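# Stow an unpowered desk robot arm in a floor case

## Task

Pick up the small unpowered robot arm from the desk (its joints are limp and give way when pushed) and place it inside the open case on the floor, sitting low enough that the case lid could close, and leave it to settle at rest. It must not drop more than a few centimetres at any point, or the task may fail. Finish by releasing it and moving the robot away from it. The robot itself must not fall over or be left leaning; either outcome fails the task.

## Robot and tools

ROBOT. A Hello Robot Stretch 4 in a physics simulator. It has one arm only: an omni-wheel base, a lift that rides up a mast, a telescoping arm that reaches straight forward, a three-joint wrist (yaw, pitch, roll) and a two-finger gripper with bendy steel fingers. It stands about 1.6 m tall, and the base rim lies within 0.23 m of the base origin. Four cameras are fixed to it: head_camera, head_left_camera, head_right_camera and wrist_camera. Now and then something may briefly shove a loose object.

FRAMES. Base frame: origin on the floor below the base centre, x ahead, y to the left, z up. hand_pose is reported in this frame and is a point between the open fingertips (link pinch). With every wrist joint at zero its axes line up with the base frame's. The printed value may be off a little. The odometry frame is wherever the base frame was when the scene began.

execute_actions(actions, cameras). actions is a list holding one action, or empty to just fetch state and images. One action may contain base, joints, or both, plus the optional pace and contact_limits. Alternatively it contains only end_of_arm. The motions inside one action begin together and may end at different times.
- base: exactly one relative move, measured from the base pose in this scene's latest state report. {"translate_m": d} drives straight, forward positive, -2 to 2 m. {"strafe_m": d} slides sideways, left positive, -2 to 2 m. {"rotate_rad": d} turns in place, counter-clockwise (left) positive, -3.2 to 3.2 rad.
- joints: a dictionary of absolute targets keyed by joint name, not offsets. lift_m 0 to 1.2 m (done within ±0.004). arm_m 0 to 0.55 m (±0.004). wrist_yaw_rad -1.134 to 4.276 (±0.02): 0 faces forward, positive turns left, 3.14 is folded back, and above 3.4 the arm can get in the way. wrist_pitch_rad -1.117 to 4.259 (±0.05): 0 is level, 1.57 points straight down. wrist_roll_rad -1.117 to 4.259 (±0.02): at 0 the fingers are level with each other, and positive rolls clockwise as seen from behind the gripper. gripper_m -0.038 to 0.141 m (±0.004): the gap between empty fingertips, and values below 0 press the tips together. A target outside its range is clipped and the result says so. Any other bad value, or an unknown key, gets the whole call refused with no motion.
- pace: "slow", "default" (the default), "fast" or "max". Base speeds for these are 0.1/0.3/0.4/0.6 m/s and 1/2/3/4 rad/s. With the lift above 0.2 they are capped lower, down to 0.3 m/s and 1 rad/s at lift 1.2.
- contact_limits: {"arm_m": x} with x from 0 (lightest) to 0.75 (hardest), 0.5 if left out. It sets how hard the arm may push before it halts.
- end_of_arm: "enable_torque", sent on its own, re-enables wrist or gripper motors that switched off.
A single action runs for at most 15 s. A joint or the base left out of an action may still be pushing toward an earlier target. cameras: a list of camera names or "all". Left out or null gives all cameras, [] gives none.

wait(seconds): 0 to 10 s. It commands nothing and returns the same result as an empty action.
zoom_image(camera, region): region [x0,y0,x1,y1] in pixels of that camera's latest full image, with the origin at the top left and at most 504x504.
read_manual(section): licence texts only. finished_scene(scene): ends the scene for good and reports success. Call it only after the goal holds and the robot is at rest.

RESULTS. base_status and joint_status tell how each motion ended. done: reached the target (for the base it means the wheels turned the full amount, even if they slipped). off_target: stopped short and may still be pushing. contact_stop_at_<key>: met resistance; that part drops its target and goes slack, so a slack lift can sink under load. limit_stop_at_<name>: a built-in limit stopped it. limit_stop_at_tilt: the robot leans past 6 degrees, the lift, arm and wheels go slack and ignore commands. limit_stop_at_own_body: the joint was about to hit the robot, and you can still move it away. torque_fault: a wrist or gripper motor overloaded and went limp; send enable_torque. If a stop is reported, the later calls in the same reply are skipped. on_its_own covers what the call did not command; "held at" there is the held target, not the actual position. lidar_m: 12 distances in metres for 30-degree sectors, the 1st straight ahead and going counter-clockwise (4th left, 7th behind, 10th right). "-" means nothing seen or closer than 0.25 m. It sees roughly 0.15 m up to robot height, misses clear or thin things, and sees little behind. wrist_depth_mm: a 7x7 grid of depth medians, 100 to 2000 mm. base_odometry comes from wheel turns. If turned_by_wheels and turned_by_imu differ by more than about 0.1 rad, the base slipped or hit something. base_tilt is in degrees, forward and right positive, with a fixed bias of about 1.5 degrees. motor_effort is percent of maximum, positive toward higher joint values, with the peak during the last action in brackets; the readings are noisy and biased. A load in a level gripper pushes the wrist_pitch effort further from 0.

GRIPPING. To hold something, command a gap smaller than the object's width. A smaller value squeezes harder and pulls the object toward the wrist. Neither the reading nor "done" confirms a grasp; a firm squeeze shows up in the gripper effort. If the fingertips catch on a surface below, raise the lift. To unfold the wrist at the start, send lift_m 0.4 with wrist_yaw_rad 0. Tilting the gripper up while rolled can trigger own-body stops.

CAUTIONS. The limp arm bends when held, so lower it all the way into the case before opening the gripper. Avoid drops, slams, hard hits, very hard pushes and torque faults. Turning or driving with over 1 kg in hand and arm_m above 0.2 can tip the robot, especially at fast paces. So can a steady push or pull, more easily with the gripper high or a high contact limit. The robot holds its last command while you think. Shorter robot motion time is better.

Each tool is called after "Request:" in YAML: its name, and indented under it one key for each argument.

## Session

Request:
execute_actions:
  actions: []

Scene clock: 0.00 s.
base_odometry: x=+0.000 y=+0.000 heading=+0.000 (m, m, rad; odometry frame)
turned_by_wheels: +0.000 (rad since the last result)
turned_by_imu: +0.000 (rad since the last result)
base_tilt: forward=+0.2 right=+0.9 (deg)
lidar_m: 1.83 1.52 2.59 2.51 2.17 2.17 1.54 1.32 1.36 1.75 1.55 1.53
base_status: not commanded
joint_positions: lift_m=+0.260 arm_m=+0.001 wrist_yaw_rad=+3.135 wrist_pitch_rad=+0.020 wrist_roll_rad=-0.018 gripper_m=+0.057
joint_status: not commanded
motor_effort: lift_m=+19 arm_m=-1 wrist_yaw_rad=+0 wrist_pitch_rad=-4 wrist_roll_rad=+1 gripper_m=-5 wheel_0=+0 wheel_1=+0 wheel_2=+1 (%)
hand_pose: x=-0.1162 y=+0.0893 z=+0.4322 quat_wxyz=(+0.003, -0.010, -0.009, +1.000) (m; base frame)
wrist_depth_mm: - 143 - - - - 1921 / - 118 144 - - - 1863 / - 116 144 - - - 1863 / - 133 180 - - - 1863 / 207 - - - - - 1863 / 225 1921 203 1808 193 1661 1576 / 221 1160 1182 123 1205 1060 1138
pictures: head_camera, head_left_camera, head_right_camera, wrist_camera
Images, in order (width x height): head_camera 420x560, head_left_camera 420x672, head_right_camera 420x672, wrist_camera 616x392.

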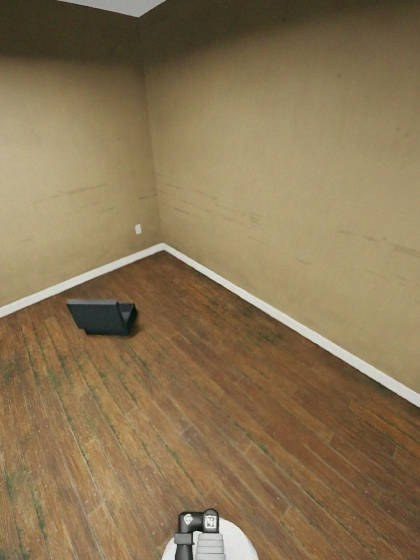

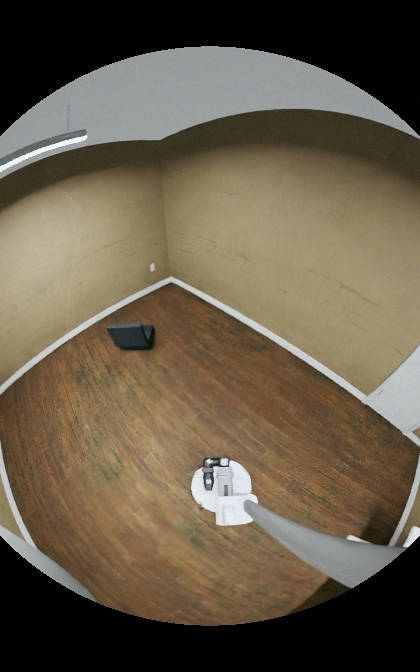

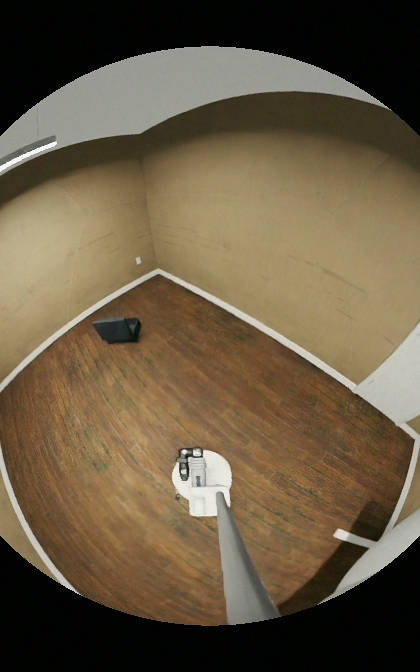

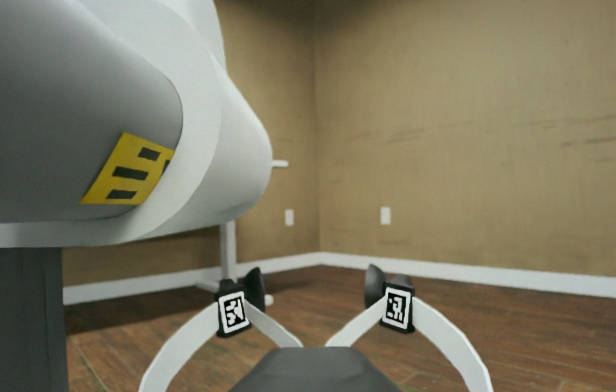

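Request:
execute_actions:
  actions:
    - {"base":{"rotate_rad":-2.45},"joints":{"lift_m":1.05,"wrist_yaw_rad":0,"gripper_m":0.1},"pace":"fast"}
  cameras: ["head_camera"]

Request:
execute_actions:
  actions:
    - {"base":{"translate_m":1.0},"joints":{"wrist_pitch_rad":1.57,"arm_m":0.35},"pace":"fast"}
  cameras: ["head_camera","wrist_camera"]

Scene clock: 7.50 s.
base_odometry: x=+0.000 y=+0.000 heading=-2.450 (m, m, rad; odometry frame)
turned_by_wheels: -2.450 (rad since the last result)
turned_by_imu: -2.411 (rad since the last result)
base_tilt: forward=+0.2 right=+1.0 (deg)
lidar_m: 1.29 1.39 1.62 1.52 1.59 2.10 1.49 2.67 2.30 2.15 2.26 1.40
base_status: done
joint_positions: lift_m=+1.050 arm_m=+0.001 wrist_yaw_rad=+0.000 wrist_pitch_rad=+0.020 wrist_roll_rad=-0.018 gripper_m=+0.100
joint_status: all done
motor_effort: lift_m=+22(24) arm_m=-1(0) wrist_yaw_rad=-1(7) wrist_pitch_rad=-5(6) wrist_roll_rad=+0(0) gripper_m=-5(5) wheel_0=+3(10) wheel_1=+1(14) wheel_2=+0(13) (%)
hand_pose: x=+0.4601 y=-0.0873 z=+1.2222 quat_wxyz=(+1.000, -0.009, +0.010, +0.000) (m; base frame)
wrist_depth_mm: - 1983 1983 1983 - - 1983 / - 1983 - 1983 1983 - - / 1983 1983 1983 1983 1983 1983 1983 / 1983 1983 1983 1921 1983 1983 - / 1921 - - 1983 1983 - - / 1921 1921 198 1983 214 1808 1983 / 1983 1921 1397 124 1336 1205 1255
pictures: head_camera
Images, in order (width x height): head_camera 420x560.

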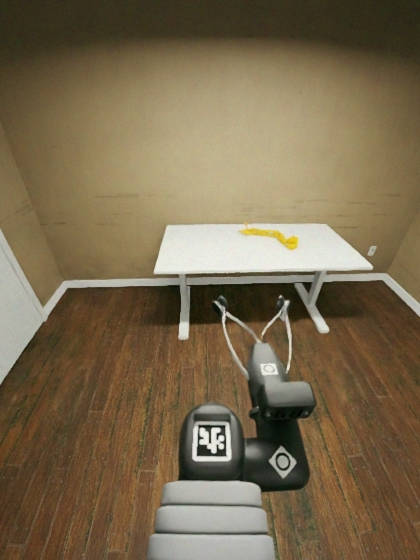

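Scene clock: 11.87 s.
base_odometry: x=-0.770 y=-0.638 heading=-2.449 (m, m, rad; odometry frame)
turned_by_wheels: +0.001 (rad since the last result)
turned_by_imu: -0.001 (rad since the last result)
base_tilt: forward=+0.3 right=+0.9 (deg)
lidar_m: 0.33 0.34 0.46 1.53 1.65 2.13 2.49 3.23 2.28 2.13 0.53 0.35
base_status: done
joint_positions: lift_m=+1.050 arm_m=+0.349 wrist_yaw_rad=+0.000 wrist_pitch_rad=+1.570 wrist_roll_rad=-0.018 gripper_m=+0.100
joint_status: all done
motor_effort: lift_m=+22(22) arm_m=+7(9) wrist_yaw_rad=-1(1) wrist_pitch_rad=+2(1) wrist_roll_rad=+0(0) gripper_m=-3(2) wheel_0=+5(12) wheel_1=+4(7) wheel_2=-1(13) (%)
hand_pose: x=+0.5201 y=-0.0874 z=+0.9395 quat_wxyz=(+0.707, -0.007, +0.707, +0.007) (m; base frame)
wrist_depth_mm: 462 466 459 455 452 449 449 / 462 459 452 452 452 445 449 / 455 455 455 445 445 445 445 / 452 449 452 449 449 442 439 / 455 455 445 445 445 439 439 / 449 449 198 442 215 436 436 / 445 445 442 124 436 433 436
pictures: head_camera, wrist_camera
Images, in order (width x height): head_camera 420x560, wrist_camera 616x392.

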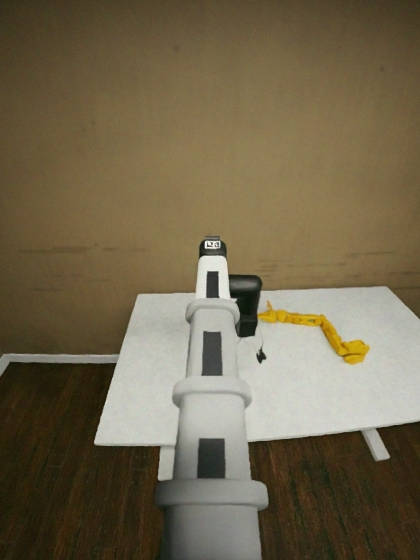

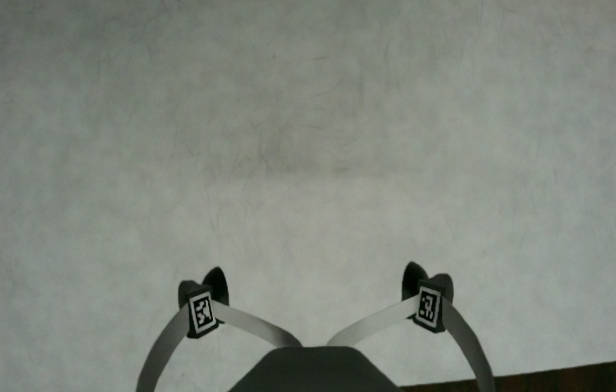

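Request:
execute_actions:
  actions:
    - {"base":{"strafe_m":-0.37},"joints":{"wrist_roll_rad":1.7,"arm_m":0.54},"pace":"fast"}
  cameras: []

Request:
execute_actions:
  actions:
    - {"base":{"translate_m":0.17},"joints":{"lift_m":0.97}}
  cameras: ["wrist_camera"]

Scene clock: 17.90 s.
base_odometry: x=-1.006 y=-0.354 heading=-2.449 (m, m, rad; odometry frame)
turned_by_wheels: +0.000 (rad since the last result)
turned_by_imu: -0.001 (rad since the last result)
base_tilt: forward=+0.3 right=+0.9 (deg)
lidar_m: 0.34 0.35 0.49 1.92 2.00 2.55 2.57 2.69 1.89 1.75 0.55 0.38
base_status: done
joint_positions: lift_m=+1.050 arm_m=+0.539 wrist_yaw_rad=+0.000 wrist_pitch_rad=+1.570 wrist_roll_rad=+1.700 gripper_m=+0.100
joint_status: all done
motor_effort: lift_m=+22(22) arm_m=+7(8) wrist_yaw_rad=-1(1) wrist_pitch_rad=+1(1) wrist_roll_rad=+1(6) gripper_m=-2(4) wheel_0=+1(15) wheel_1=+0(11) wheel_2=+0(1) (%)
hand_pose: x=+0.7100 y=-0.0874 z=+0.9395 quat_wxyz=(+0.467, +0.531, +0.467, -0.531) (m; base frame)
wrist_depth_mm: 462 459 455 452 449 442 1160 / 459 459 452 384 449 445 1160 / 459 455 452 392 445 442 439 / 459 452 421 442 442 439 436 / 455 452 445 445 439 442 436 / 455 452 198 442 215 433 430 / 455 449 439 124 436 436 433
pictures: none
No camera images: the call's "cameras" was empty. Leave "cameras" out to get every camera's image.

Scene clock: 19.83 s.
base_odometry: x=-1.136 y=-0.462 heading=-2.448 (m, m, rad; odometry frame)
turned_by_wheels: +0.001 (rad since the last result)
turned_by_imu: +0.000 (rad since the last result)
base_tilt: forward=+0.2 right=+0.9 (deg)
lidar_m: 0.25 0.25 0.29 0.63 2.02 2.68 2.73 2.63 1.86 1.75 0.28 0.25
base_status: done
joint_positions: lift_m=+0.970 arm_m=+0.539 wrist_yaw_rad=+0.000 wrist_pitch_rad=+1.570 wrist_roll_rad=+1.700 gripper_m=+0.100
joint_status: all done
motor_effort: lift_m=+15(20) arm_m=+6(7) wrist_yaw_rad=-1(0) wrist_pitch_rad=+1(3) wrist_roll_rad=+1(2) gripper_m=-2(3) wheel_0=+6(11) wheel_1=+4(7) wheel_2=-2(11) (%)
hand_pose: x=+0.7100 y=-0.0874 z=+0.8600 quat_wxyz=(+0.467, +0.531, +0.467, -0.531) (m; base frame)
wrist_depth_mm: 379 377 373 366 368 304 286 / 379 375 368 368 364 359 293 / 377 373 368 368 338 287 304 / 377 375 368 364 362 359 357 / 382 370 368 364 364 357 355 / 377 368 198 312 215 357 355 / 379 370 366 124 357 357 353
pictures: wrist_camera
Images, in order (width x height): wrist_camera 616x392.

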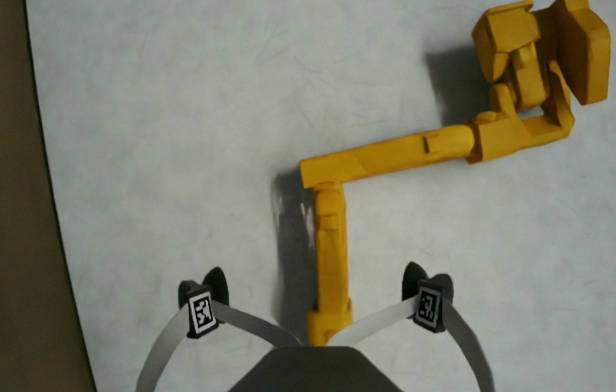

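Request:
execute_actions:
  actions:
    - {"base":{"strafe_m":0.012},"joints":{"lift_m":0.868,"arm_m":0.527}}
  cameras: []

Request:
execute_actions:
  actions:
    - {"joints":{"gripper_m":-0.038}}
  cameras: ["wrist_camera"]

Request:
execute_actions:
  actions:
    - {"joints":{"lift_m":0.98,"arm_m":0.2}}
  cameras: ["wrist_camera"]

Scene clock: 25.63 s.
base_odometry: x=-1.129 y=-0.471 heading=-2.449 (m, m, rad; odometry frame)
turned_by_wheels: +0.000 (rad since the last result)
turned_by_imu: +0.000 (rad since the last result)
base_tilt: forward=+0.3 right=+0.9 (deg)
lidar_m: 0.25 0.25 0.25 0.64 2.02 2.66 2.72 2.66 1.90 1.76 0.29 0.25
base_status: done
joint_positions: lift_m=+0.868 arm_m=+0.528 wrist_yaw_rad=+0.000 wrist_pitch_rad=+1.570 wrist_roll_rad=+1.700 gripper_m=+0.100
joint_status: all done
motor_effort: lift_m=+15(15) arm_m=-6(6) wrist_yaw_rad=-1(0) wrist_pitch_rad=+2(0) wrist_roll_rad=+2(2) gripper_m=-5(3) wheel_0=-3(8) wheel_1=+3(10) wheel_2=+0(2) (%)
hand_pose: x=+0.6993 y=-0.0874 z=+0.7580 quat_wxyz=(+0.467, +0.531, +0.467, -0.531) (m; base frame)
wrist_depth_mm: 273 270 266 265 263 262 208 / 272 270 267 265 262 187 186 / 268 267 264 209 219 258 256 / 270 267 264 231 260 258 257 / 268 265 263 205 259 258 255 / 267 265 197 205 214 256 255 / 266 265 262 124 257 254 253
pictures: none
No camera images: the call's "cameras" was empty. Leave "cameras" out to get every camera's image.

Scene clock: 27.70 s.
base_odometry: x=-1.129 y=-0.471 heading=-2.449 (m, m, rad; odometry frame)
turned_by_wheels: +0.000 (rad since the last result)
turned_by_imu: +0.000 (rad since the last result)
base_tilt: forward=+0.3 right=+0.9 (deg)
lidar_m: 0.25 0.25 0.26 0.62 1.97 2.64 2.74 2.67 1.88 1.75 0.30 0.25
base_status: not commanded
joint_positions: lift_m=+0.868 arm_m=+0.528 wrist_yaw_rad=+0.000 wrist_pitch_rad=+1.571 wrist_roll_rad=+1.700 gripper_m=-0.037
joint_status: all done
motor_effort: lift_m=+16(16) arm_m=-6(6) wrist_yaw_rad=+0(1) wrist_pitch_rad=+1(4) wrist_roll_rad=+1(2) gripper_m=-31(31) wheel_0=-3(4) wheel_1=+3(3) wheel_2=+0(0) (%)
hand_pose: x=+0.6990 y=-0.0874 z=+0.7579 quat_wxyz=(+0.467, +0.531, +0.467, -0.531) (m; base frame)
wrist_depth_mm: 271 268 265 265 263 260 - / 268 267 265 263 259 179 181 / 268 266 263 191 219 257 257 / 267 266 264 259 258 257 255 / 266 263 263 260 257 256 254 / 266 263 183 193 181 255 255 / 265 262 260 122 257 254 253
pictures: wrist_camera
Images, in order (width x height): wrist_camera 616x392.

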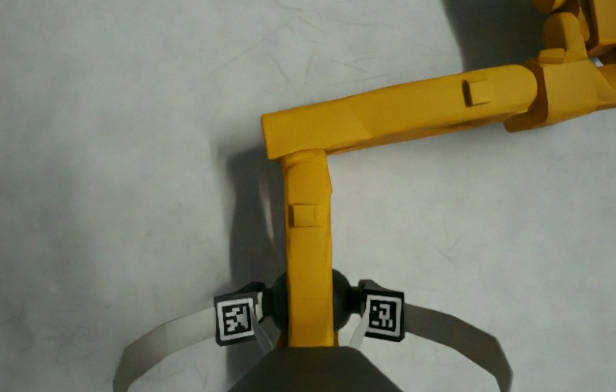

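Scene clock: 29.80 s.
base_odometry: x=-1.129 y=-0.471 heading=-2.449 (m, m, rad; odometry frame)
turned_by_wheels: +0.000 (rad since the last result)
turned_by_imu: +0.000 (rad since the last result)
base_tilt: forward=+0.3 right=+0.9 (deg)
lidar_m: 0.25 0.25 0.27 0.65 1.99 2.66 2.74 2.70 1.88 1.75 0.25 0.25
base_status: not commanded
joint_positions: lift_m=+0.980 arm_m=+0.201 wrist_yaw_rad=+0.000 wrist_pitch_rad=+1.569 wrist_roll_rad=+1.700 gripper_m=-0.037
joint_status: all done
motor_effort: lift_m=+25(26) arm_m=-7(8) wrist_yaw_rad=+1(1) wrist_pitch_rad=+8(7) wrist_roll_rad=+1(1) gripper_m=-29(28) wheel_0=-4(3) wheel_1=+3(3) wheel_2=+0(0) (%)
hand_pose: x=+0.3726 y=-0.0874 z=+0.8692 quat_wxyz=(+0.467, +0.532, +0.466, -0.531) (m; base frame)
wrist_depth_mm: 392 387 382 379 373 1098 221 / 387 384 382 377 368 198 202 / 387 382 377 204 216 253 1098 / 387 382 377 373 375 866 878 / 384 379 377 370 370 370 1098 / 379 377 183 193 181 366 1078 / 379 373 377 150 366 366 1060
pictures: wrist_camera
Images, in order (width x height): wrist_camera 616x392.

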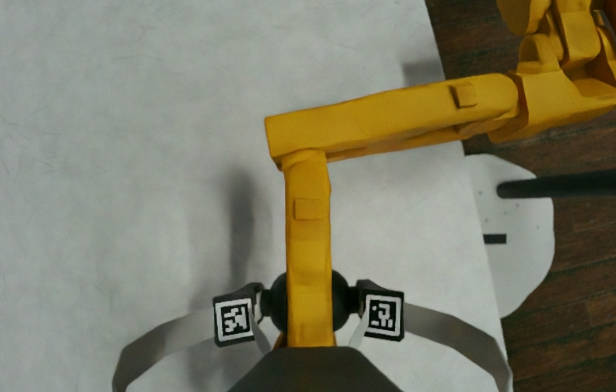

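Request:
execute_actions:
  actions:
    - {"joints":{"wrist_pitch_rad":0.1,"lift_m":1.03,"wrist_roll_rad":0.3},"pace":"slow"}
  cameras: ["wrist_camera"]

Scene clock: 35.27 s.
base_odometry: x=-1.129 y=-0.471 heading=-2.449 (m, m, rad; odometry frame)
turned_by_wheels: +0.000 (rad since the last result)
turned_by_imu: +0.000 (rad since the last result)
base_tilt: forward=+0.3 right=+0.9 (deg)
lidar_m: 0.25 0.25 0.26 0.66 2.01 2.67 2.73 2.68 1.87 1.76 0.31 0.25
base_status: not commanded
joint_positions: lift_m=+1.030 arm_m=+0.201 wrist_yaw_rad=-0.001 wrist_pitch_rad=+0.110 wrist_roll_rad=+0.302 gripper_m=-0.037
joint_status: all done
on_its_own: wrist_pitch_rad is at rest, and its effort (-27) is outside its rest range (-23 to +23)
motor_effort: lift_m=+24(27) arm_m=-6(7) wrist_yaw_rad=+2(2) wrist_pitch_rad=-27(25) wrist_roll_rad=-4(10) gripper_m=-29(30) wheel_0=-3(4) wheel_1=+3(3) wheel_2=+0(0) (%)
hand_pose: x=+0.6587 y=-0.0876 z=+1.1762 quat_wxyz=(+0.987, +0.150, +0.054, -0.009) (m; base frame)
wrist_depth_mm: 549 554 564 569 569 585 591 / 549 559 564 569 580 585 597 / 549 569 574 580 591 591 597 / 559 569 580 198 195 597 603 / 569 569 580 191 236 603 609 / 574 574 182 193 181 181 615 / 580 574 585 127 609 182 186
pictures: wrist_camera
Images, in order (width x height): wrist_camera 616x392.

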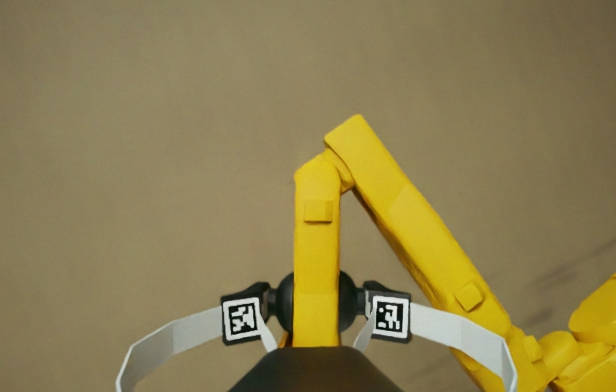

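Request:
execute_actions:
  actions:
    - {"base":{"translate_m":-1.2},"joints":{"wrist_roll_rad":0.05}}
  cameras: ["wrist_camera"]

Request:
execute_actions:
  actions:
    - {"base":{"translate_m":-2.0},"joints":{"wrist_pitch_rad":1.57,"lift_m":0.7}}

Scene clock: 42.97 s.
base_odometry: x=-0.205 y=+0.295 heading=-2.449 (m, m, rad; odometry frame)
turned_by_wheels: -0.001 (rad since the last result)
turned_by_imu: +0.002 (rad since the last result)
base_tilt: forward=+0.2 right=+0.9 (deg)
lidar_m: 0.60 1.43 2.01 1.88 1.94 1.57 2.54 2.64 1.95 1.83 1.89 0.58
base_status: done
joint_positions: lift_m=+1.030 arm_m=+0.201 wrist_yaw_rad=+0.000 wrist_pitch_rad=+0.109 wrist_roll_rad=+0.051 gripper_m=-0.037
joint_status: all done
on_its_own: wrist_pitch_rad is at rest, and its effort (-24) is outside its rest range (-23 to +23)
motor_effort: lift_m=+24(24) arm_m=-6(6) wrist_yaw_rad=+0(2) wrist_pitch_rad=-24(25) wrist_roll_rad=-3(4) gripper_m=-29(30) wheel_0=-4(6) wheel_1=-4(8) wheel_2=+2(11) (%)
hand_pose: x=+0.6587 y=-0.0874 z=+1.1763 quat_wxyz=(+0.998, +0.026, +0.055, -0.001) (m; base frame)
wrist_depth_mm: 1708 1756 1756 1808 1756 1808 1808 / 1708 1808 1708 1756 1756 1756 1808 / 1756 1808 1863 1756 1808 1808 1863 / 1808 1863 1808 198 197 1808 1808 / 1863 1863 1863 191 193 1808 1863 / 1863 1863 181 193 182 1229 1921 / 1863 1025 1060 124 195 181 1983
pictures: wrist_camera
Images, in order (width x height): wrist_camera 616x392.

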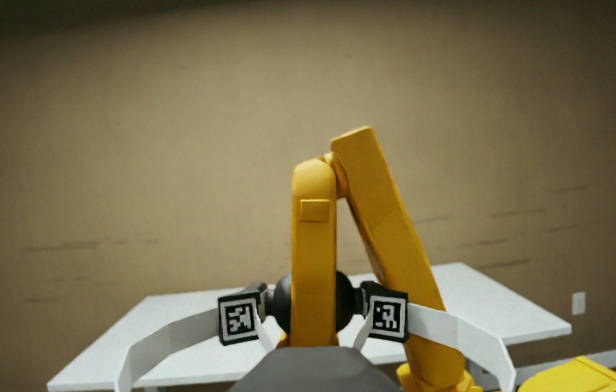

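Scene clock: 51.10 s.
base_odometry: x=+1.334 y=+1.571 heading=-2.450 (m, m, rad; odometry frame)
turned_by_wheels: -0.001 (rad since the last result)
turned_by_imu: +0.004 (rad since the last result)
base_tilt: forward=+0.3 right=+0.9 (deg)
lidar_m: 3.36 2.70 0.44 0.55 0.86 0.60 0.55 0.58 0.83 1.89 0.33 0.26
base_status: done
joint_positions: lift_m=+0.700 arm_m=+0.201 wrist_yaw_rad=+0.000 wrist_pitch_rad=+1.569 wrist_roll_rad=+0.050 gripper_m=-0.037
joint_status: all done
motor_effort: lift_m=+17(26) arm_m=-6(6) wrist_yaw_rad=+0(1) wrist_pitch_rad=+6(23) wrist_roll_rad=-1(4) gripper_m=-29(29) wheel_0=-5(10) wheel_1=-3(7) wheel_2=+0(11) (%)
hand_pose: x=+0.3726 y=-0.0874 z=+0.5898 quat_wxyz=(+0.708, +0.018, +0.706, -0.018) (m; base frame)
wrist_depth_mm: 866 842 854 842 854 831 831 / 854 842 842 842 831 820 820 / 842 842 842 831 820 820 831 / 842 842 820 185 189 809 820 / 842 820 820 820 187 809 809 / 676 831 183 195 181 809 798 / 798 809 654 122 208 193 222
pictures: head_camera, head_left_camera, head_right_camera, wrist_camera
Images, in order (width x height): head_camera 420x560, head_left_camera 420x672, head_right_camera 420x672, wrist_camera 616x392.

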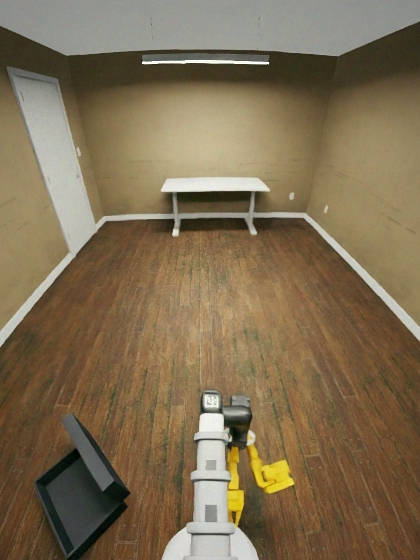

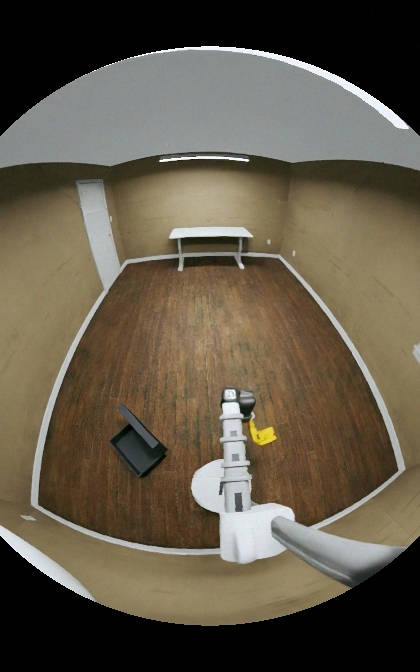

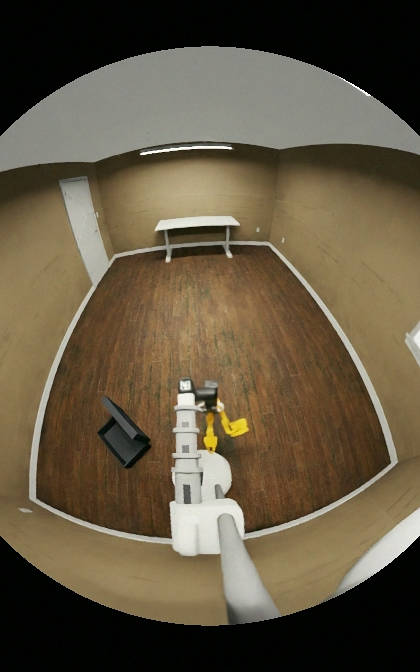

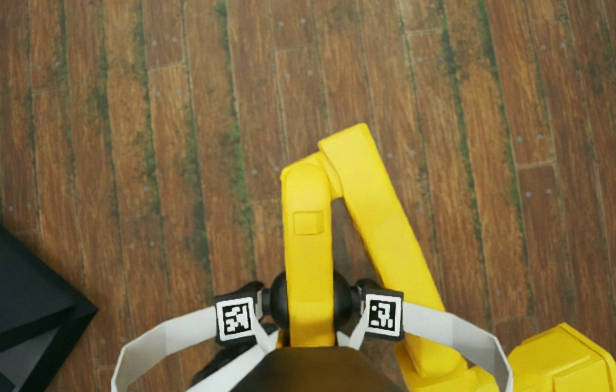

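Request:
execute_actions:
  actions:
    - {"base":{"rotate_rad":1.38},"joints":{"wrist_roll_rad":0.6},"pace":"slow"}
  cameras: []

Request:
execute_actions:
  actions:
    - {"base":{"translate_m":0.1},"joints":{"arm_m":0.48,"lift_m":0.6}}
  cameras: ["head_camera","wrist_camera"]

Scene clock: 58.67 s.
base_odometry: x=+1.334 y=+1.571 heading=-1.071 (m, m, rad; odometry frame)
turned_by_wheels: +1.379 (rad since the last result)
turned_by_imu: +1.358 (rad since the last result)
base_tilt: forward=+0.3 right=+1.0 (deg)
lidar_m: 0.25 1.15 0.65 0.56 0.57 0.67 1.21 1.89 2.27 3.36 3.36 0.25
base_status: done
joint_positions: lift_m=+0.700 arm_m=+0.201 wrist_yaw_rad=+0.000 wrist_pitch_rad=+1.568 wrist_roll_rad=+0.600 gripper_m=-0.037
joint_status: all done
motor_effort: lift_m=+18(18) arm_m=-6(6) wrist_yaw_rad=-1(0) wrist_pitch_rad=+7(9) wrist_roll_rad=+2(9) gripper_m=-30(31) wheel_0=-5(8) wheel_1=-5(5) wheel_2=-3(6) (%)
hand_pose: x=+0.3728 y=-0.0874 z=+0.5898 quat_wxyz=(+0.677, +0.209, +0.675, -0.209) (m; base frame)
wrist_depth_mm: 866 854 820 404 831 820 820 / 854 842 809 683 831 820 831 / 854 831 809 691 820 820 809 / 854 854 820 185 187 820 798 / 831 831 831 207 187 809 809 / 842 831 183 194 181 798 798 / 831 820 831 122 209 191 221
pictures: none
No camera images: the call's "cameras" was empty. Leave "cameras" out to get every camera's image.

Scene clock: 60.63 s.
base_odometry: x=+1.382 y=+1.484 heading=-1.070 (m, m, rad; odometry frame)
turned_by_wheels: +0.001 (rad since the last result)
turned_by_imu: +0.000 (rad since the last result)
base_tilt: forward=+0.3 right=+0.9 (deg)
lidar_m: 0.40 1.20 0.70 0.58 0.59 0.70 1.27 1.99 2.37 3.35 3.32 0.35
base_status: done
joint_positions: lift_m=+0.600 arm_m=+0.479 wrist_yaw_rad=+0.000 wrist_pitch_rad=+1.568 wrist_roll_rad=+0.600 gripper_m=-0.037
joint_status: all done
motor_effort: lift_m=+18(17) arm_m=+7(9) wrist_yaw_rad=-1(1) wrist_pitch_rad=+9(9) wrist_roll_rad=+1(1) gripper_m=-31(32) wheel_0=+5(9) wheel_1=+4(8) wheel_2=+1(10) (%)
hand_pose: x=+0.6506 y=-0.0874 z=+0.4898 quat_wxyz=(+0.677, +0.209, +0.675, -0.208) (m; base frame)
wrist_depth_mm: 750 741 741 732 723 723 723 / 741 741 732 732 723 436 296 / 750 741 732 668 603 496 293 / 750 732 723 183 186 517 294 / 732 723 723 206 185 539 332 / 732 723 182 195 182 517 384 / 741 723 715 122 210 194 221
pictures: head_camera, wrist_camera
Images, in order (width x height): head_camera 420x560, wrist_camera 616x392.

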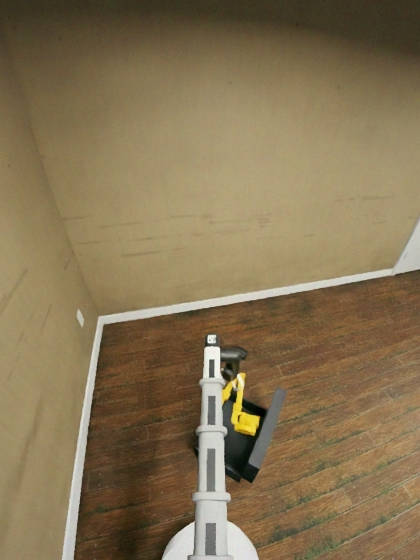

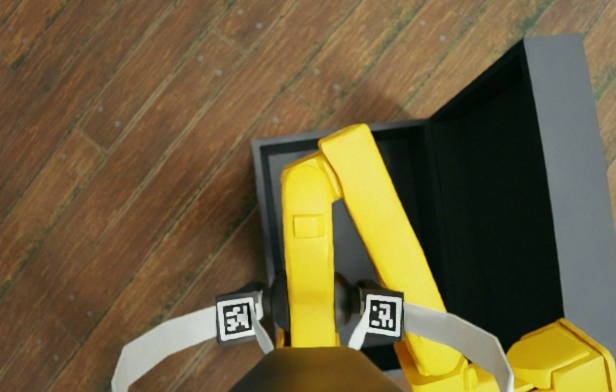

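Request:
execute_actions:
  actions:
    - {"joints":{"arm_m":0.5,"lift_m":0.36},"pace":"slow"}
  cameras: ["head_camera","head_left_camera","wrist_camera"]

Request:
zoom_image:
  camera: "head_left_camera"
  region: [170,340,300,470]

Scene clock: 66.40 s.
base_odometry: x=+1.382 y=+1.484 heading=-1.070 (m, m, rad; odometry frame)
turned_by_wheels: +0.000 (rad since the last result)
turned_by_imu: +0.000 (rad since the last result)
base_tilt: forward=+0.3 right=+1.0 (deg)
lidar_m: 0.41 1.18 0.70 0.58 0.58 0.70 1.26 1.97 2.39 3.33 3.33 0.37
base_status: not commanded
joint_positions: lift_m=+0.360 arm_m=+0.499 wrist_yaw_rad=+0.000 wrist_pitch_rad=+1.568 wrist_roll_rad=+0.600 gripper_m=-0.037
joint_status: all done
motor_effort: lift_m=+17(16) arm_m=+7(7) wrist_yaw_rad=-1(2) wrist_pitch_rad=+8(8) wrist_roll_rad=+1(1) gripper_m=-30(31) wheel_0=+5(5) wheel_1=+3(3) wheel_2=+1(1) (%)
hand_pose: x=+0.6705 y=-0.0874 z=+0.2498 quat_wxyz=(+0.677, +0.209, +0.675, -0.209) (m; base frame)
wrist_depth_mm: 500 496 492 484 480 473 477 / 496 492 484 484 477 368 324 / 492 484 477 394 449 399 324 / 492 484 480 183 186 418 324 / 484 484 477 206 186 436 320 / 477 477 183 194 181 418 320 / 477 473 469 122 210 193 220
pictures: head_camera, head_left_camera, wrist_camera
Images, in order (width x height): head_camera 420x560, head_left_camera 420x672, wrist_camera 616x392.

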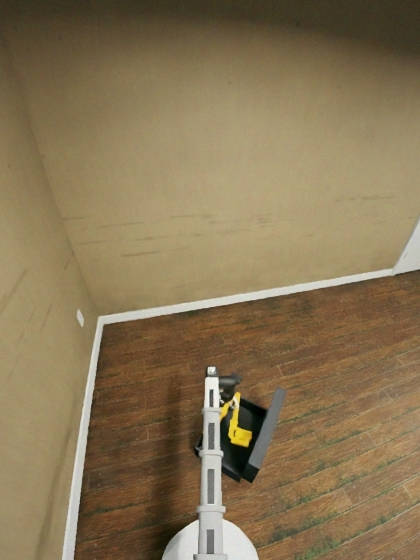

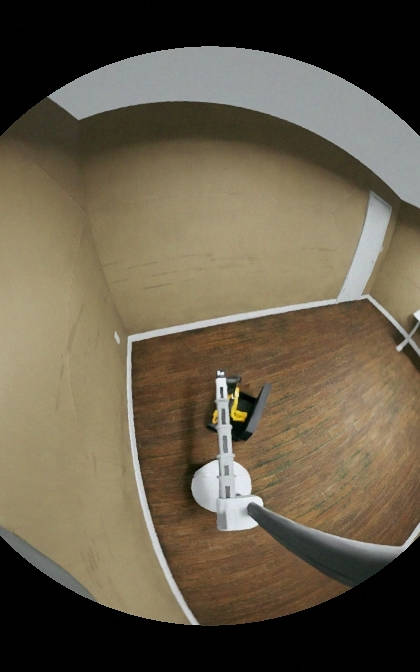

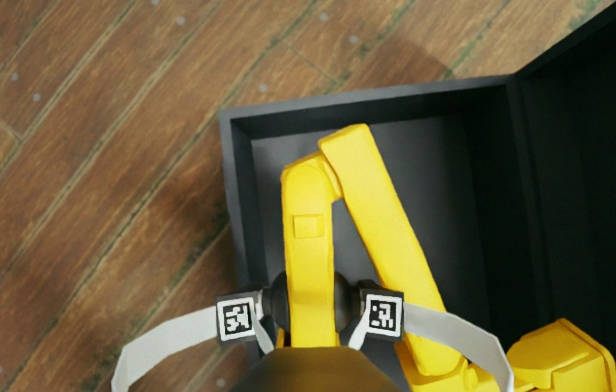

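Region (170, 340, 300, 470) of head_left_camera's 420x672 image, scaled by 3.877, with more detail than that image has.

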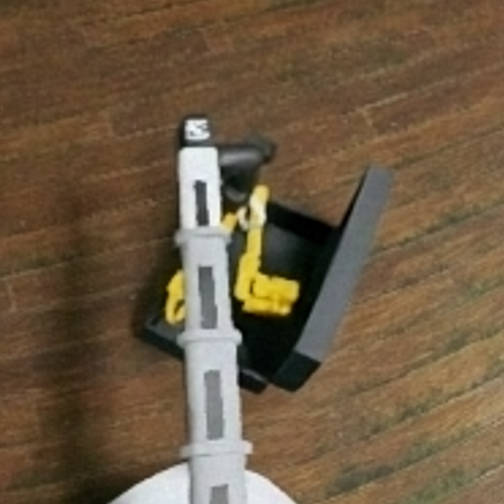

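Request:
execute_actions:
  actions:
    - {"base":{"strafe_m":-0.025},"joints":{"wrist_roll_rad":0.54,"lift_m":0.27},"pace":"slow"}
  cameras: ["head_left_camera","wrist_camera"]

Request:
zoom_image:
  camera: "head_left_camera"
  region: [180,360,280,460]

Scene clock: 70.83 s.
base_odometry: x=+1.361 y=+1.472 heading=-1.070 (m, m, rad; odometry frame)
turned_by_wheels: +0.000 (rad since the last result)
turned_by_imu: +0.000 (rad since the last result)
base_tilt: forward=+0.2 right=+1.0 (deg)
lidar_m: 0.39 1.22 0.69 0.61 0.60 0.71 1.33 1.94 2.36 3.34 3.32 0.35
base_status: done
joint_positions: lift_m=+0.270 arm_m=+0.499 wrist_yaw_rad=+0.001 wrist_pitch_rad=+1.567 wrist_roll_rad=+0.541 gripper_m=-0.037
joint_status: all done
motor_effort: lift_m=+14(17) arm_m=+5(7) wrist_yaw_rad=-3(2) wrist_pitch_rad=+10(10) wrist_roll_rad=-1(1) gripper_m=-30(30) wheel_0=+7(9) wheel_1=-4(10) wheel_2=+1(0) (%)
hand_pose: x=+0.6710 y=-0.0874 z=+0.1601 quat_wxyz=(+0.683, +0.189, +0.680, -0.188) (m; base frame)
wrist_depth_mm: 404 402 397 394 392 387 387 / 404 402 397 287 276 281 258 / 399 397 307 359 359 357 264 / 397 394 336 206 200 355 270 / 394 387 322 196 191 357 274 / 389 389 182 195 181 351 276 / 389 382 296 125 211 178 277
pictures: head_left_camera, wrist_camera
Images, in order (width x height): head_left_camera 420x672, wrist_camera 616x392.

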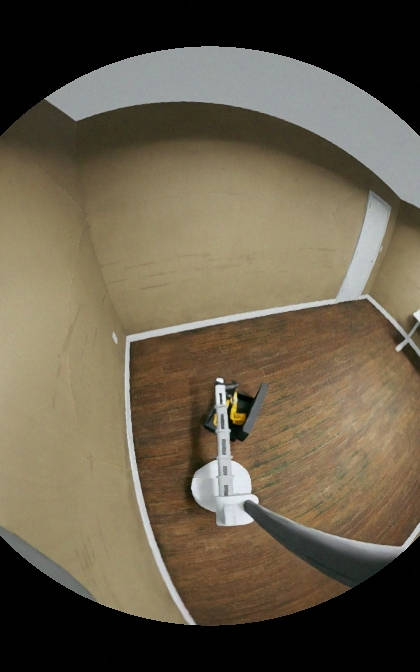

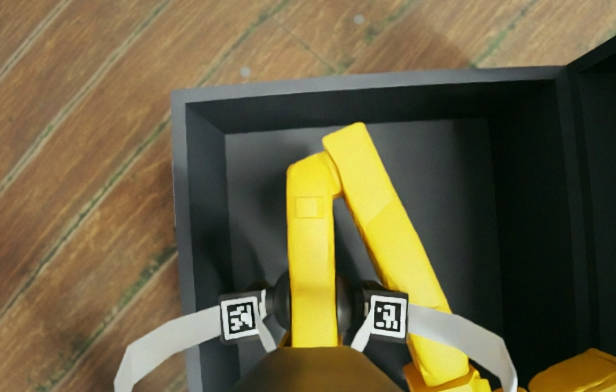

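Region (180, 360, 280, 460) of head_left_camera's 420x672 image, scaled by 5.040, with more detail than that image has.

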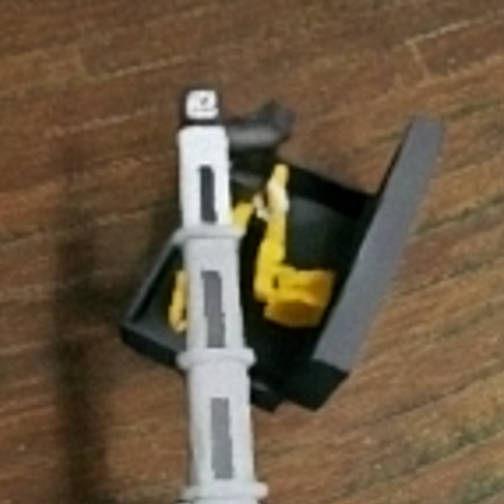

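Base is on the back rim; shift back left.

Request:
execute_actions:
  actions:
    - {"base":{"strafe_m":0.03},"joints":{"arm_m":0.515,"lift_m":0.29},"pace":"slow"}
  cameras: []

Request:
execute_actions:
  actions:
    - {"joints":{"lift_m":0.24},"pace":"slow"}
  cameras: ["head_left_camera","wrist_camera"]

Request:
zoom_image:
  camera: "head_left_camera"
  region: [180,360,280,460]

Scene clock: 75.83 s.
base_odometry: x=+1.387 y=+1.486 heading=-1.070 (m, m, rad; odometry frame)
turned_by_wheels: +0.000 (rad since the last result)
turned_by_imu: +0.000 (rad since the last result)
base_tilt: forward=+0.3 right=+0.9 (deg)
lidar_m: 0.40 1.19 0.70 0.58 0.56 0.68 1.27 2.00 2.34 3.34 3.33 0.34
base_status: done
joint_positions: lift_m=+0.289 arm_m=+0.514 wrist_yaw_rad=+0.000 wrist_pitch_rad=+1.568 wrist_roll_rad=+0.540 gripper_m=-0.037
joint_status: all done
motor_effort: lift_m=+25(26) arm_m=+7(7) wrist_yaw_rad=+0(3) wrist_pitch_rad=+6(9) wrist_roll_rad=+0(1) gripper_m=-30(30) wheel_0=-6(5) wheel_1=+3(8) wheel_2=+0(1) (%)
hand_pose: x=+0.6855 y=-0.0874 z=+0.1792 quat_wxyz=(+0.682, +0.189, +0.681, -0.188) (m; base frame)
wrist_depth_mm: 421 415 413 413 407 407 404 / 418 413 413 303 312 296 294 / 418 413 410 338 377 375 310 / 413 413 410 183 373 375 309 / 413 410 404 205 187 370 314 / 407 407 183 196 181 368 317 / 407 407 399 153 208 202 220
pictures: none
No camera images: the call's "cameras" was empty. Leave "cameras" out to get every camera's image.

Scene clock: 77.10 s.
base_odometry: x=+1.387 y=+1.486 heading=-1.070 (m, m, rad; odometry frame)
turned_by_wheels: +0.000 (rad since the last result)
turned_by_imu: +0.000 (rad since the last result)
base_tilt: forward=+0.3 right=+0.9 (deg)
lidar_m: 0.41 1.18 0.65 0.59 0.56 0.68 1.25 2.00 2.34 3.32 3.32 0.38
base_status: not commanded
joint_positions: lift_m=+0.240 arm_m=+0.514 wrist_yaw_rad=+0.000 wrist_pitch_rad=+1.568 wrist_roll_rad=+0.540 gripper_m=-0.037
joint_status: all done
motor_effort: lift_m=+17(22) arm_m=+7(7) wrist_yaw_rad=-1(0) wrist_pitch_rad=+7(7) wrist_roll_rad=+0(1) gripper_m=-30(30) wheel_0=-6(6) wheel_1=+3(3) wheel_2=+0(0) (%)
hand_pose: x=+0.6855 y=-0.0874 z=+0.1298 quat_wxyz=(+0.682, +0.189, +0.681, -0.188) (m; base frame)
wrist_depth_mm: 366 364 364 359 357 355 353 / 368 366 257 244 254 262 267 / 364 362 307 332 329 327 310 / 366 362 290 182 325 325 310 / 357 357 324 206 187 322 314 / 357 357 183 196 181 322 312 / 355 355 245 153 208 194 219
pictures: head_left_camera, wrist_camera
Images, in order (width x height): head_left_camera 420x672, wrist_camera 616x392.

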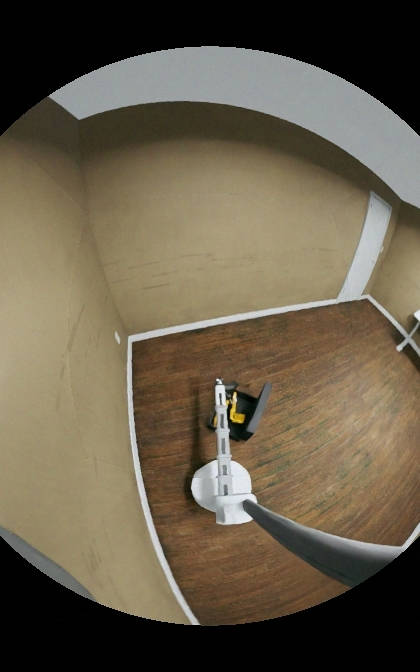

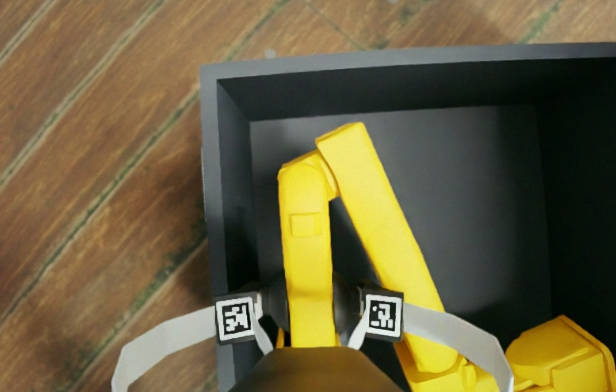

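Region (180, 360, 280, 460) of head_left_camera's 420x672 image, scaled by 5.040, with more detail than that image has.

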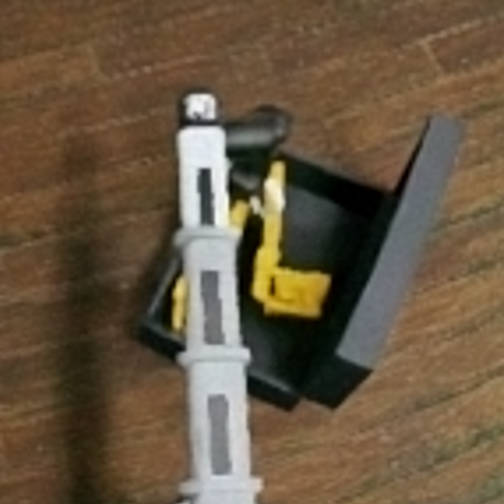

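Inside now; give the left finger room.

Request:
execute_actions:
  actions:
    - {"base":{"strafe_m":-0.02},"joints":{"lift_m":0.18},"pace":"slow"}
  cameras: []

Request:
execute_actions:
  actions:
    - {"joints":{"gripper_m":0.04}}
  cameras: []

Request:
execute_actions:
  actions:
    - {"joints":{"lift_m":0.23},"pace":"slow"}
  cameras: ["wrist_camera"]

Scene clock: 82.20 s.
base_odometry: x=+1.369 y=+1.477 heading=-1.070 (m, m, rad; odometry frame)
turned_by_wheels: +0.000 (rad since the last result)
turned_by_imu: +0.000 (rad since the last result)
base_tilt: forward=+0.2 right=+0.9 (deg)
lidar_m: 0.47 1.21 0.72 0.60 0.60 0.71 1.29 2.00 2.39 3.34 3.33 0.36
base_status: done
joint_positions: lift_m=+0.180 arm_m=+0.514 wrist_yaw_rad=+0.000 wrist_pitch_rad=+1.569 wrist_roll_rad=+0.540 gripper_m=-0.037
joint_status: all done
motor_effort: lift_m=+14(17) arm_m=+6(7) wrist_yaw_rad=-2(2) wrist_pitch_rad=+4(7) wrist_roll_rad=+0(0) gripper_m=-28(31) wheel_0=+7(7) wheel_1=-3(8) wheel_2=+0(1) (%)
hand_pose: x=+0.6856 y=-0.0874 z=+0.0701 quat_wxyz=(+0.682, +0.189, +0.681, -0.188) (m; base frame)
wrist_depth_mm: 307 306 163 163 161 161 - / 306 187 202 213 222 230 234 / 303 185 273 272 268 268 267 / 304 180 272 198 267 268 266 / 300 298 265 207 190 265 264 / 298 297 182 195 180 263 263 / 297 160 217 126 216 181 217
pictures: none
No camera images: the call's "cameras" was empty. Leave "cameras" out to get every camera's image.

Scene clock: 83.67 s.
base_odometry: x=+1.369 y=+1.476 heading=-1.070 (m, m, rad; odometry frame)
turned_by_wheels: +0.000 (rad since the last result)
turned_by_imu: +0.000 (rad since the last result)
base_tilt: forward=+0.2 right=+1.0 (deg)
lidar_m: 0.46 1.26 0.71 0.57 0.60 0.72 1.28 1.95 2.39 3.29 3.34 0.38
base_status: not commanded
joint_positions: lift_m=+0.180 arm_m=+0.514 wrist_yaw_rad=+0.000 wrist_pitch_rad=+1.570 wrist_roll_rad=+0.540 gripper_m=+0.040
joint_status: all done
motor_effort: lift_m=+16(16) arm_m=+6(6) wrist_yaw_rad=-2(3) wrist_pitch_rad=+3(6) wrist_roll_rad=+0(0) gripper_m=-6(31) wheel_0=+7(7) wheel_1=-4(3) wheel_2=+0(0) (%)
hand_pose: x=+0.6852 y=-0.0874 z=+0.0700 quat_wxyz=(+0.682, +0.189, +0.681, -0.188) (m; base frame)
wrist_depth_mm: 307 306 163 163 160 161 - / 303 189 203 214 224 231 235 / 304 186 271 273 270 268 266 / 301 182 272 253 210 266 265 / 300 180 267 239 205 264 263 / 298 297 193 211 191 263 262 / 297 296 231 124 264 263 262
pictures: none
No camera images: the call's "cameras" was empty. Leave "cameras" out to get every camera's image.

Scene clock: 84.97 s.
base_odometry: x=+1.369 y=+1.476 heading=-1.070 (m, m, rad; odometry frame)
turned_by_wheels: +0.000 (rad since the last result)
turned_by_imu: +0.000 (rad since the last result)
base_tilt: forward=+0.3 right=+1.0 (deg)
lidar_m: 0.47 1.21 0.72 0.60 0.60 0.69 1.29 2.00 2.37 3.33 3.33 0.35
base_status: not commanded
joint_positions: lift_m=+0.230 arm_m=+0.514 wrist_yaw_rad=+0.000 wrist_pitch_rad=+1.570 wrist_roll_rad=+0.540 gripper_m=+0.040
joint_status: all done
motor_effort: lift_m=+22(22) arm_m=+5(6) wrist_yaw_rad=-1(1) wrist_pitch_rad=+1(2) wrist_roll_rad=+0(0) gripper_m=-6(6) wheel_0=+6(6) wheel_1=-3(3) wheel_2=+0(0) (%)
hand_pose: x=+0.6852 y=-0.0874 z=+0.1194 quat_wxyz=(+0.682, +0.189, +0.681, -0.188) (m; base frame)
wrist_depth_mm: 359 357 355 351 349 345 345 / 357 353 228 236 223 230 235 / 355 353 278 322 320 317 286 / 353 349 281 319 315 315 291 / 351 349 270 298 315 315 297 / 351 345 201 260 192 312 298 / 347 343 245 124 248 245 235
pictures: wrist_camera
Images, in order (width x height): wrist_camera 616x392.

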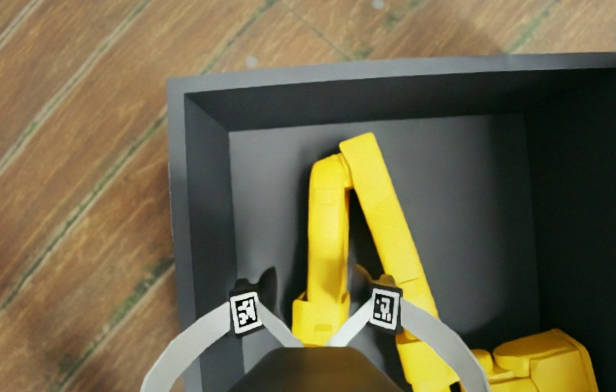

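Request:
execute_actions:
  actions:
    - {"joints":{"lift_m":0.5},"pace":"fast"}
  cameras: []

Request:
execute_actions:
  actions:
    - {"base":{"translate_m":-0.3},"joints":{"arm_m":0.1,"lift_m":0.6},"pace":"fast"}
  cameras: ["head_camera"]

Request:
zoom_image:
  camera: "head_camera"
  region: [160,320,300,460]

Scene clock: 90.93 s.
base_odometry: x=+1.369 y=+1.476 heading=-1.070 (m, m, rad; odometry frame)
turned_by_wheels: +0.000 (rad since the last result)
turned_by_imu: +0.000 (rad since the last result)
base_tilt: forward=+0.2 right=+0.9 (deg)
lidar_m: 0.44 1.28 0.72 0.59 0.60 0.70 1.31 1.97 2.34 3.32 3.32 0.35
base_status: not commanded
joint_positions: lift_m=+0.500 arm_m=+0.514 wrist_yaw_rad=+0.000 wrist_pitch_rad=+1.570 wrist_roll_rad=+0.540 gripper_m=+0.040
joint_status: all done
motor_effort: lift_m=+22(22) arm_m=+6(5) wrist_yaw_rad=-1(2) wrist_pitch_rad=+2(0) wrist_roll_rad=+0(0) gripper_m=-8(4) wheel_0=+6(6) wheel_1=-4(3) wheel_2=+0(0) (%)
hand_pose: x=+0.6851 y=-0.0874 z=+0.3895 quat_wxyz=(+0.682, +0.189, +0.681, -0.188) (m; base frame)
wrist_depth_mm: 647 640 634 627 627 627 621 / 640 640 627 634 621 615 615 / 640 634 621 627 615 462 347 / 634 621 627 591 591 462 366 / 627 634 621 585 585 466 370 / 627 615 201 585 193 459 375 / 627 621 621 124 585 455 389
pictures: none
No camera images: the call's "cameras" was empty. Leave "cameras" out to get every camera's image.

Scene clock: 92.93 s.
base_odometry: x=+1.225 y=+1.740 heading=-1.070 (m, m, rad; odometry frame)
turned_by_wheels: -0.001 (rad since the last result)
turned_by_imu: +0.000 (rad since the last result)
base_tilt: forward=+0.3 right=+0.9 (deg)
lidar_m: 0.65 1.08 0.61 0.52 0.52 0.63 1.13 1.72 1.99 3.42 3.38 0.67
base_status: done
joint_positions: lift_m=+0.600 arm_m=+0.101 wrist_yaw_rad=+0.000 wrist_pitch_rad=+1.570 wrist_roll_rad=+0.540 gripper_m=+0.040
joint_status: all done
motor_effort: lift_m=+21(25) arm_m=-6(7) wrist_yaw_rad=+1(2) wrist_pitch_rad=+1(0) wrist_roll_rad=+0(0) gripper_m=-6(5) wheel_0=-4(9) wheel_1=-2(9) wheel_2=-1(15) (%)
hand_pose: x=+0.2721 y=-0.0874 z=+0.4895 quat_wxyz=(+0.682, +0.189, +0.681, -0.189) (m; base frame)
wrist_depth_mm: 759 661 683 741 723 732 723 / 750 741 732 732 732 715 715 / 750 741 732 732 723 723 715 / 750 741 723 723 715 715 707 / 723 723 732 723 707 715 715 / 741 741 201 535 193 699 699 / 732 723 715 124 492 699 699
pictures: head_camera
Images, in order (width x height): head_camera 420x560.

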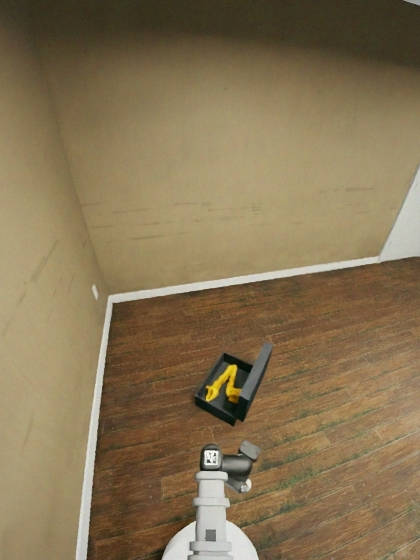

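Region (160, 320, 300, 460) of head_camera's 420x560 image, scaled by 3.600, with more detail than that image has.

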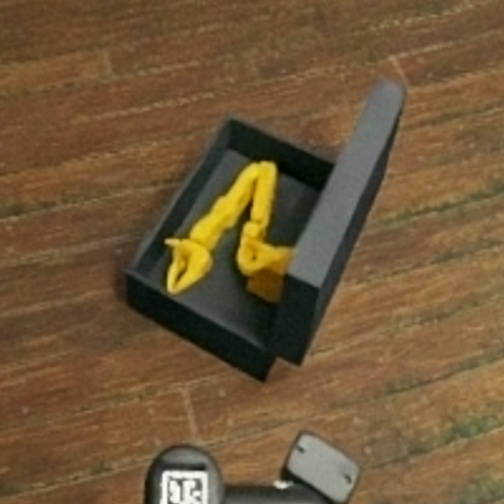

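Request:
finished_scene:
  scene: 2

The scene is finished: the task was done.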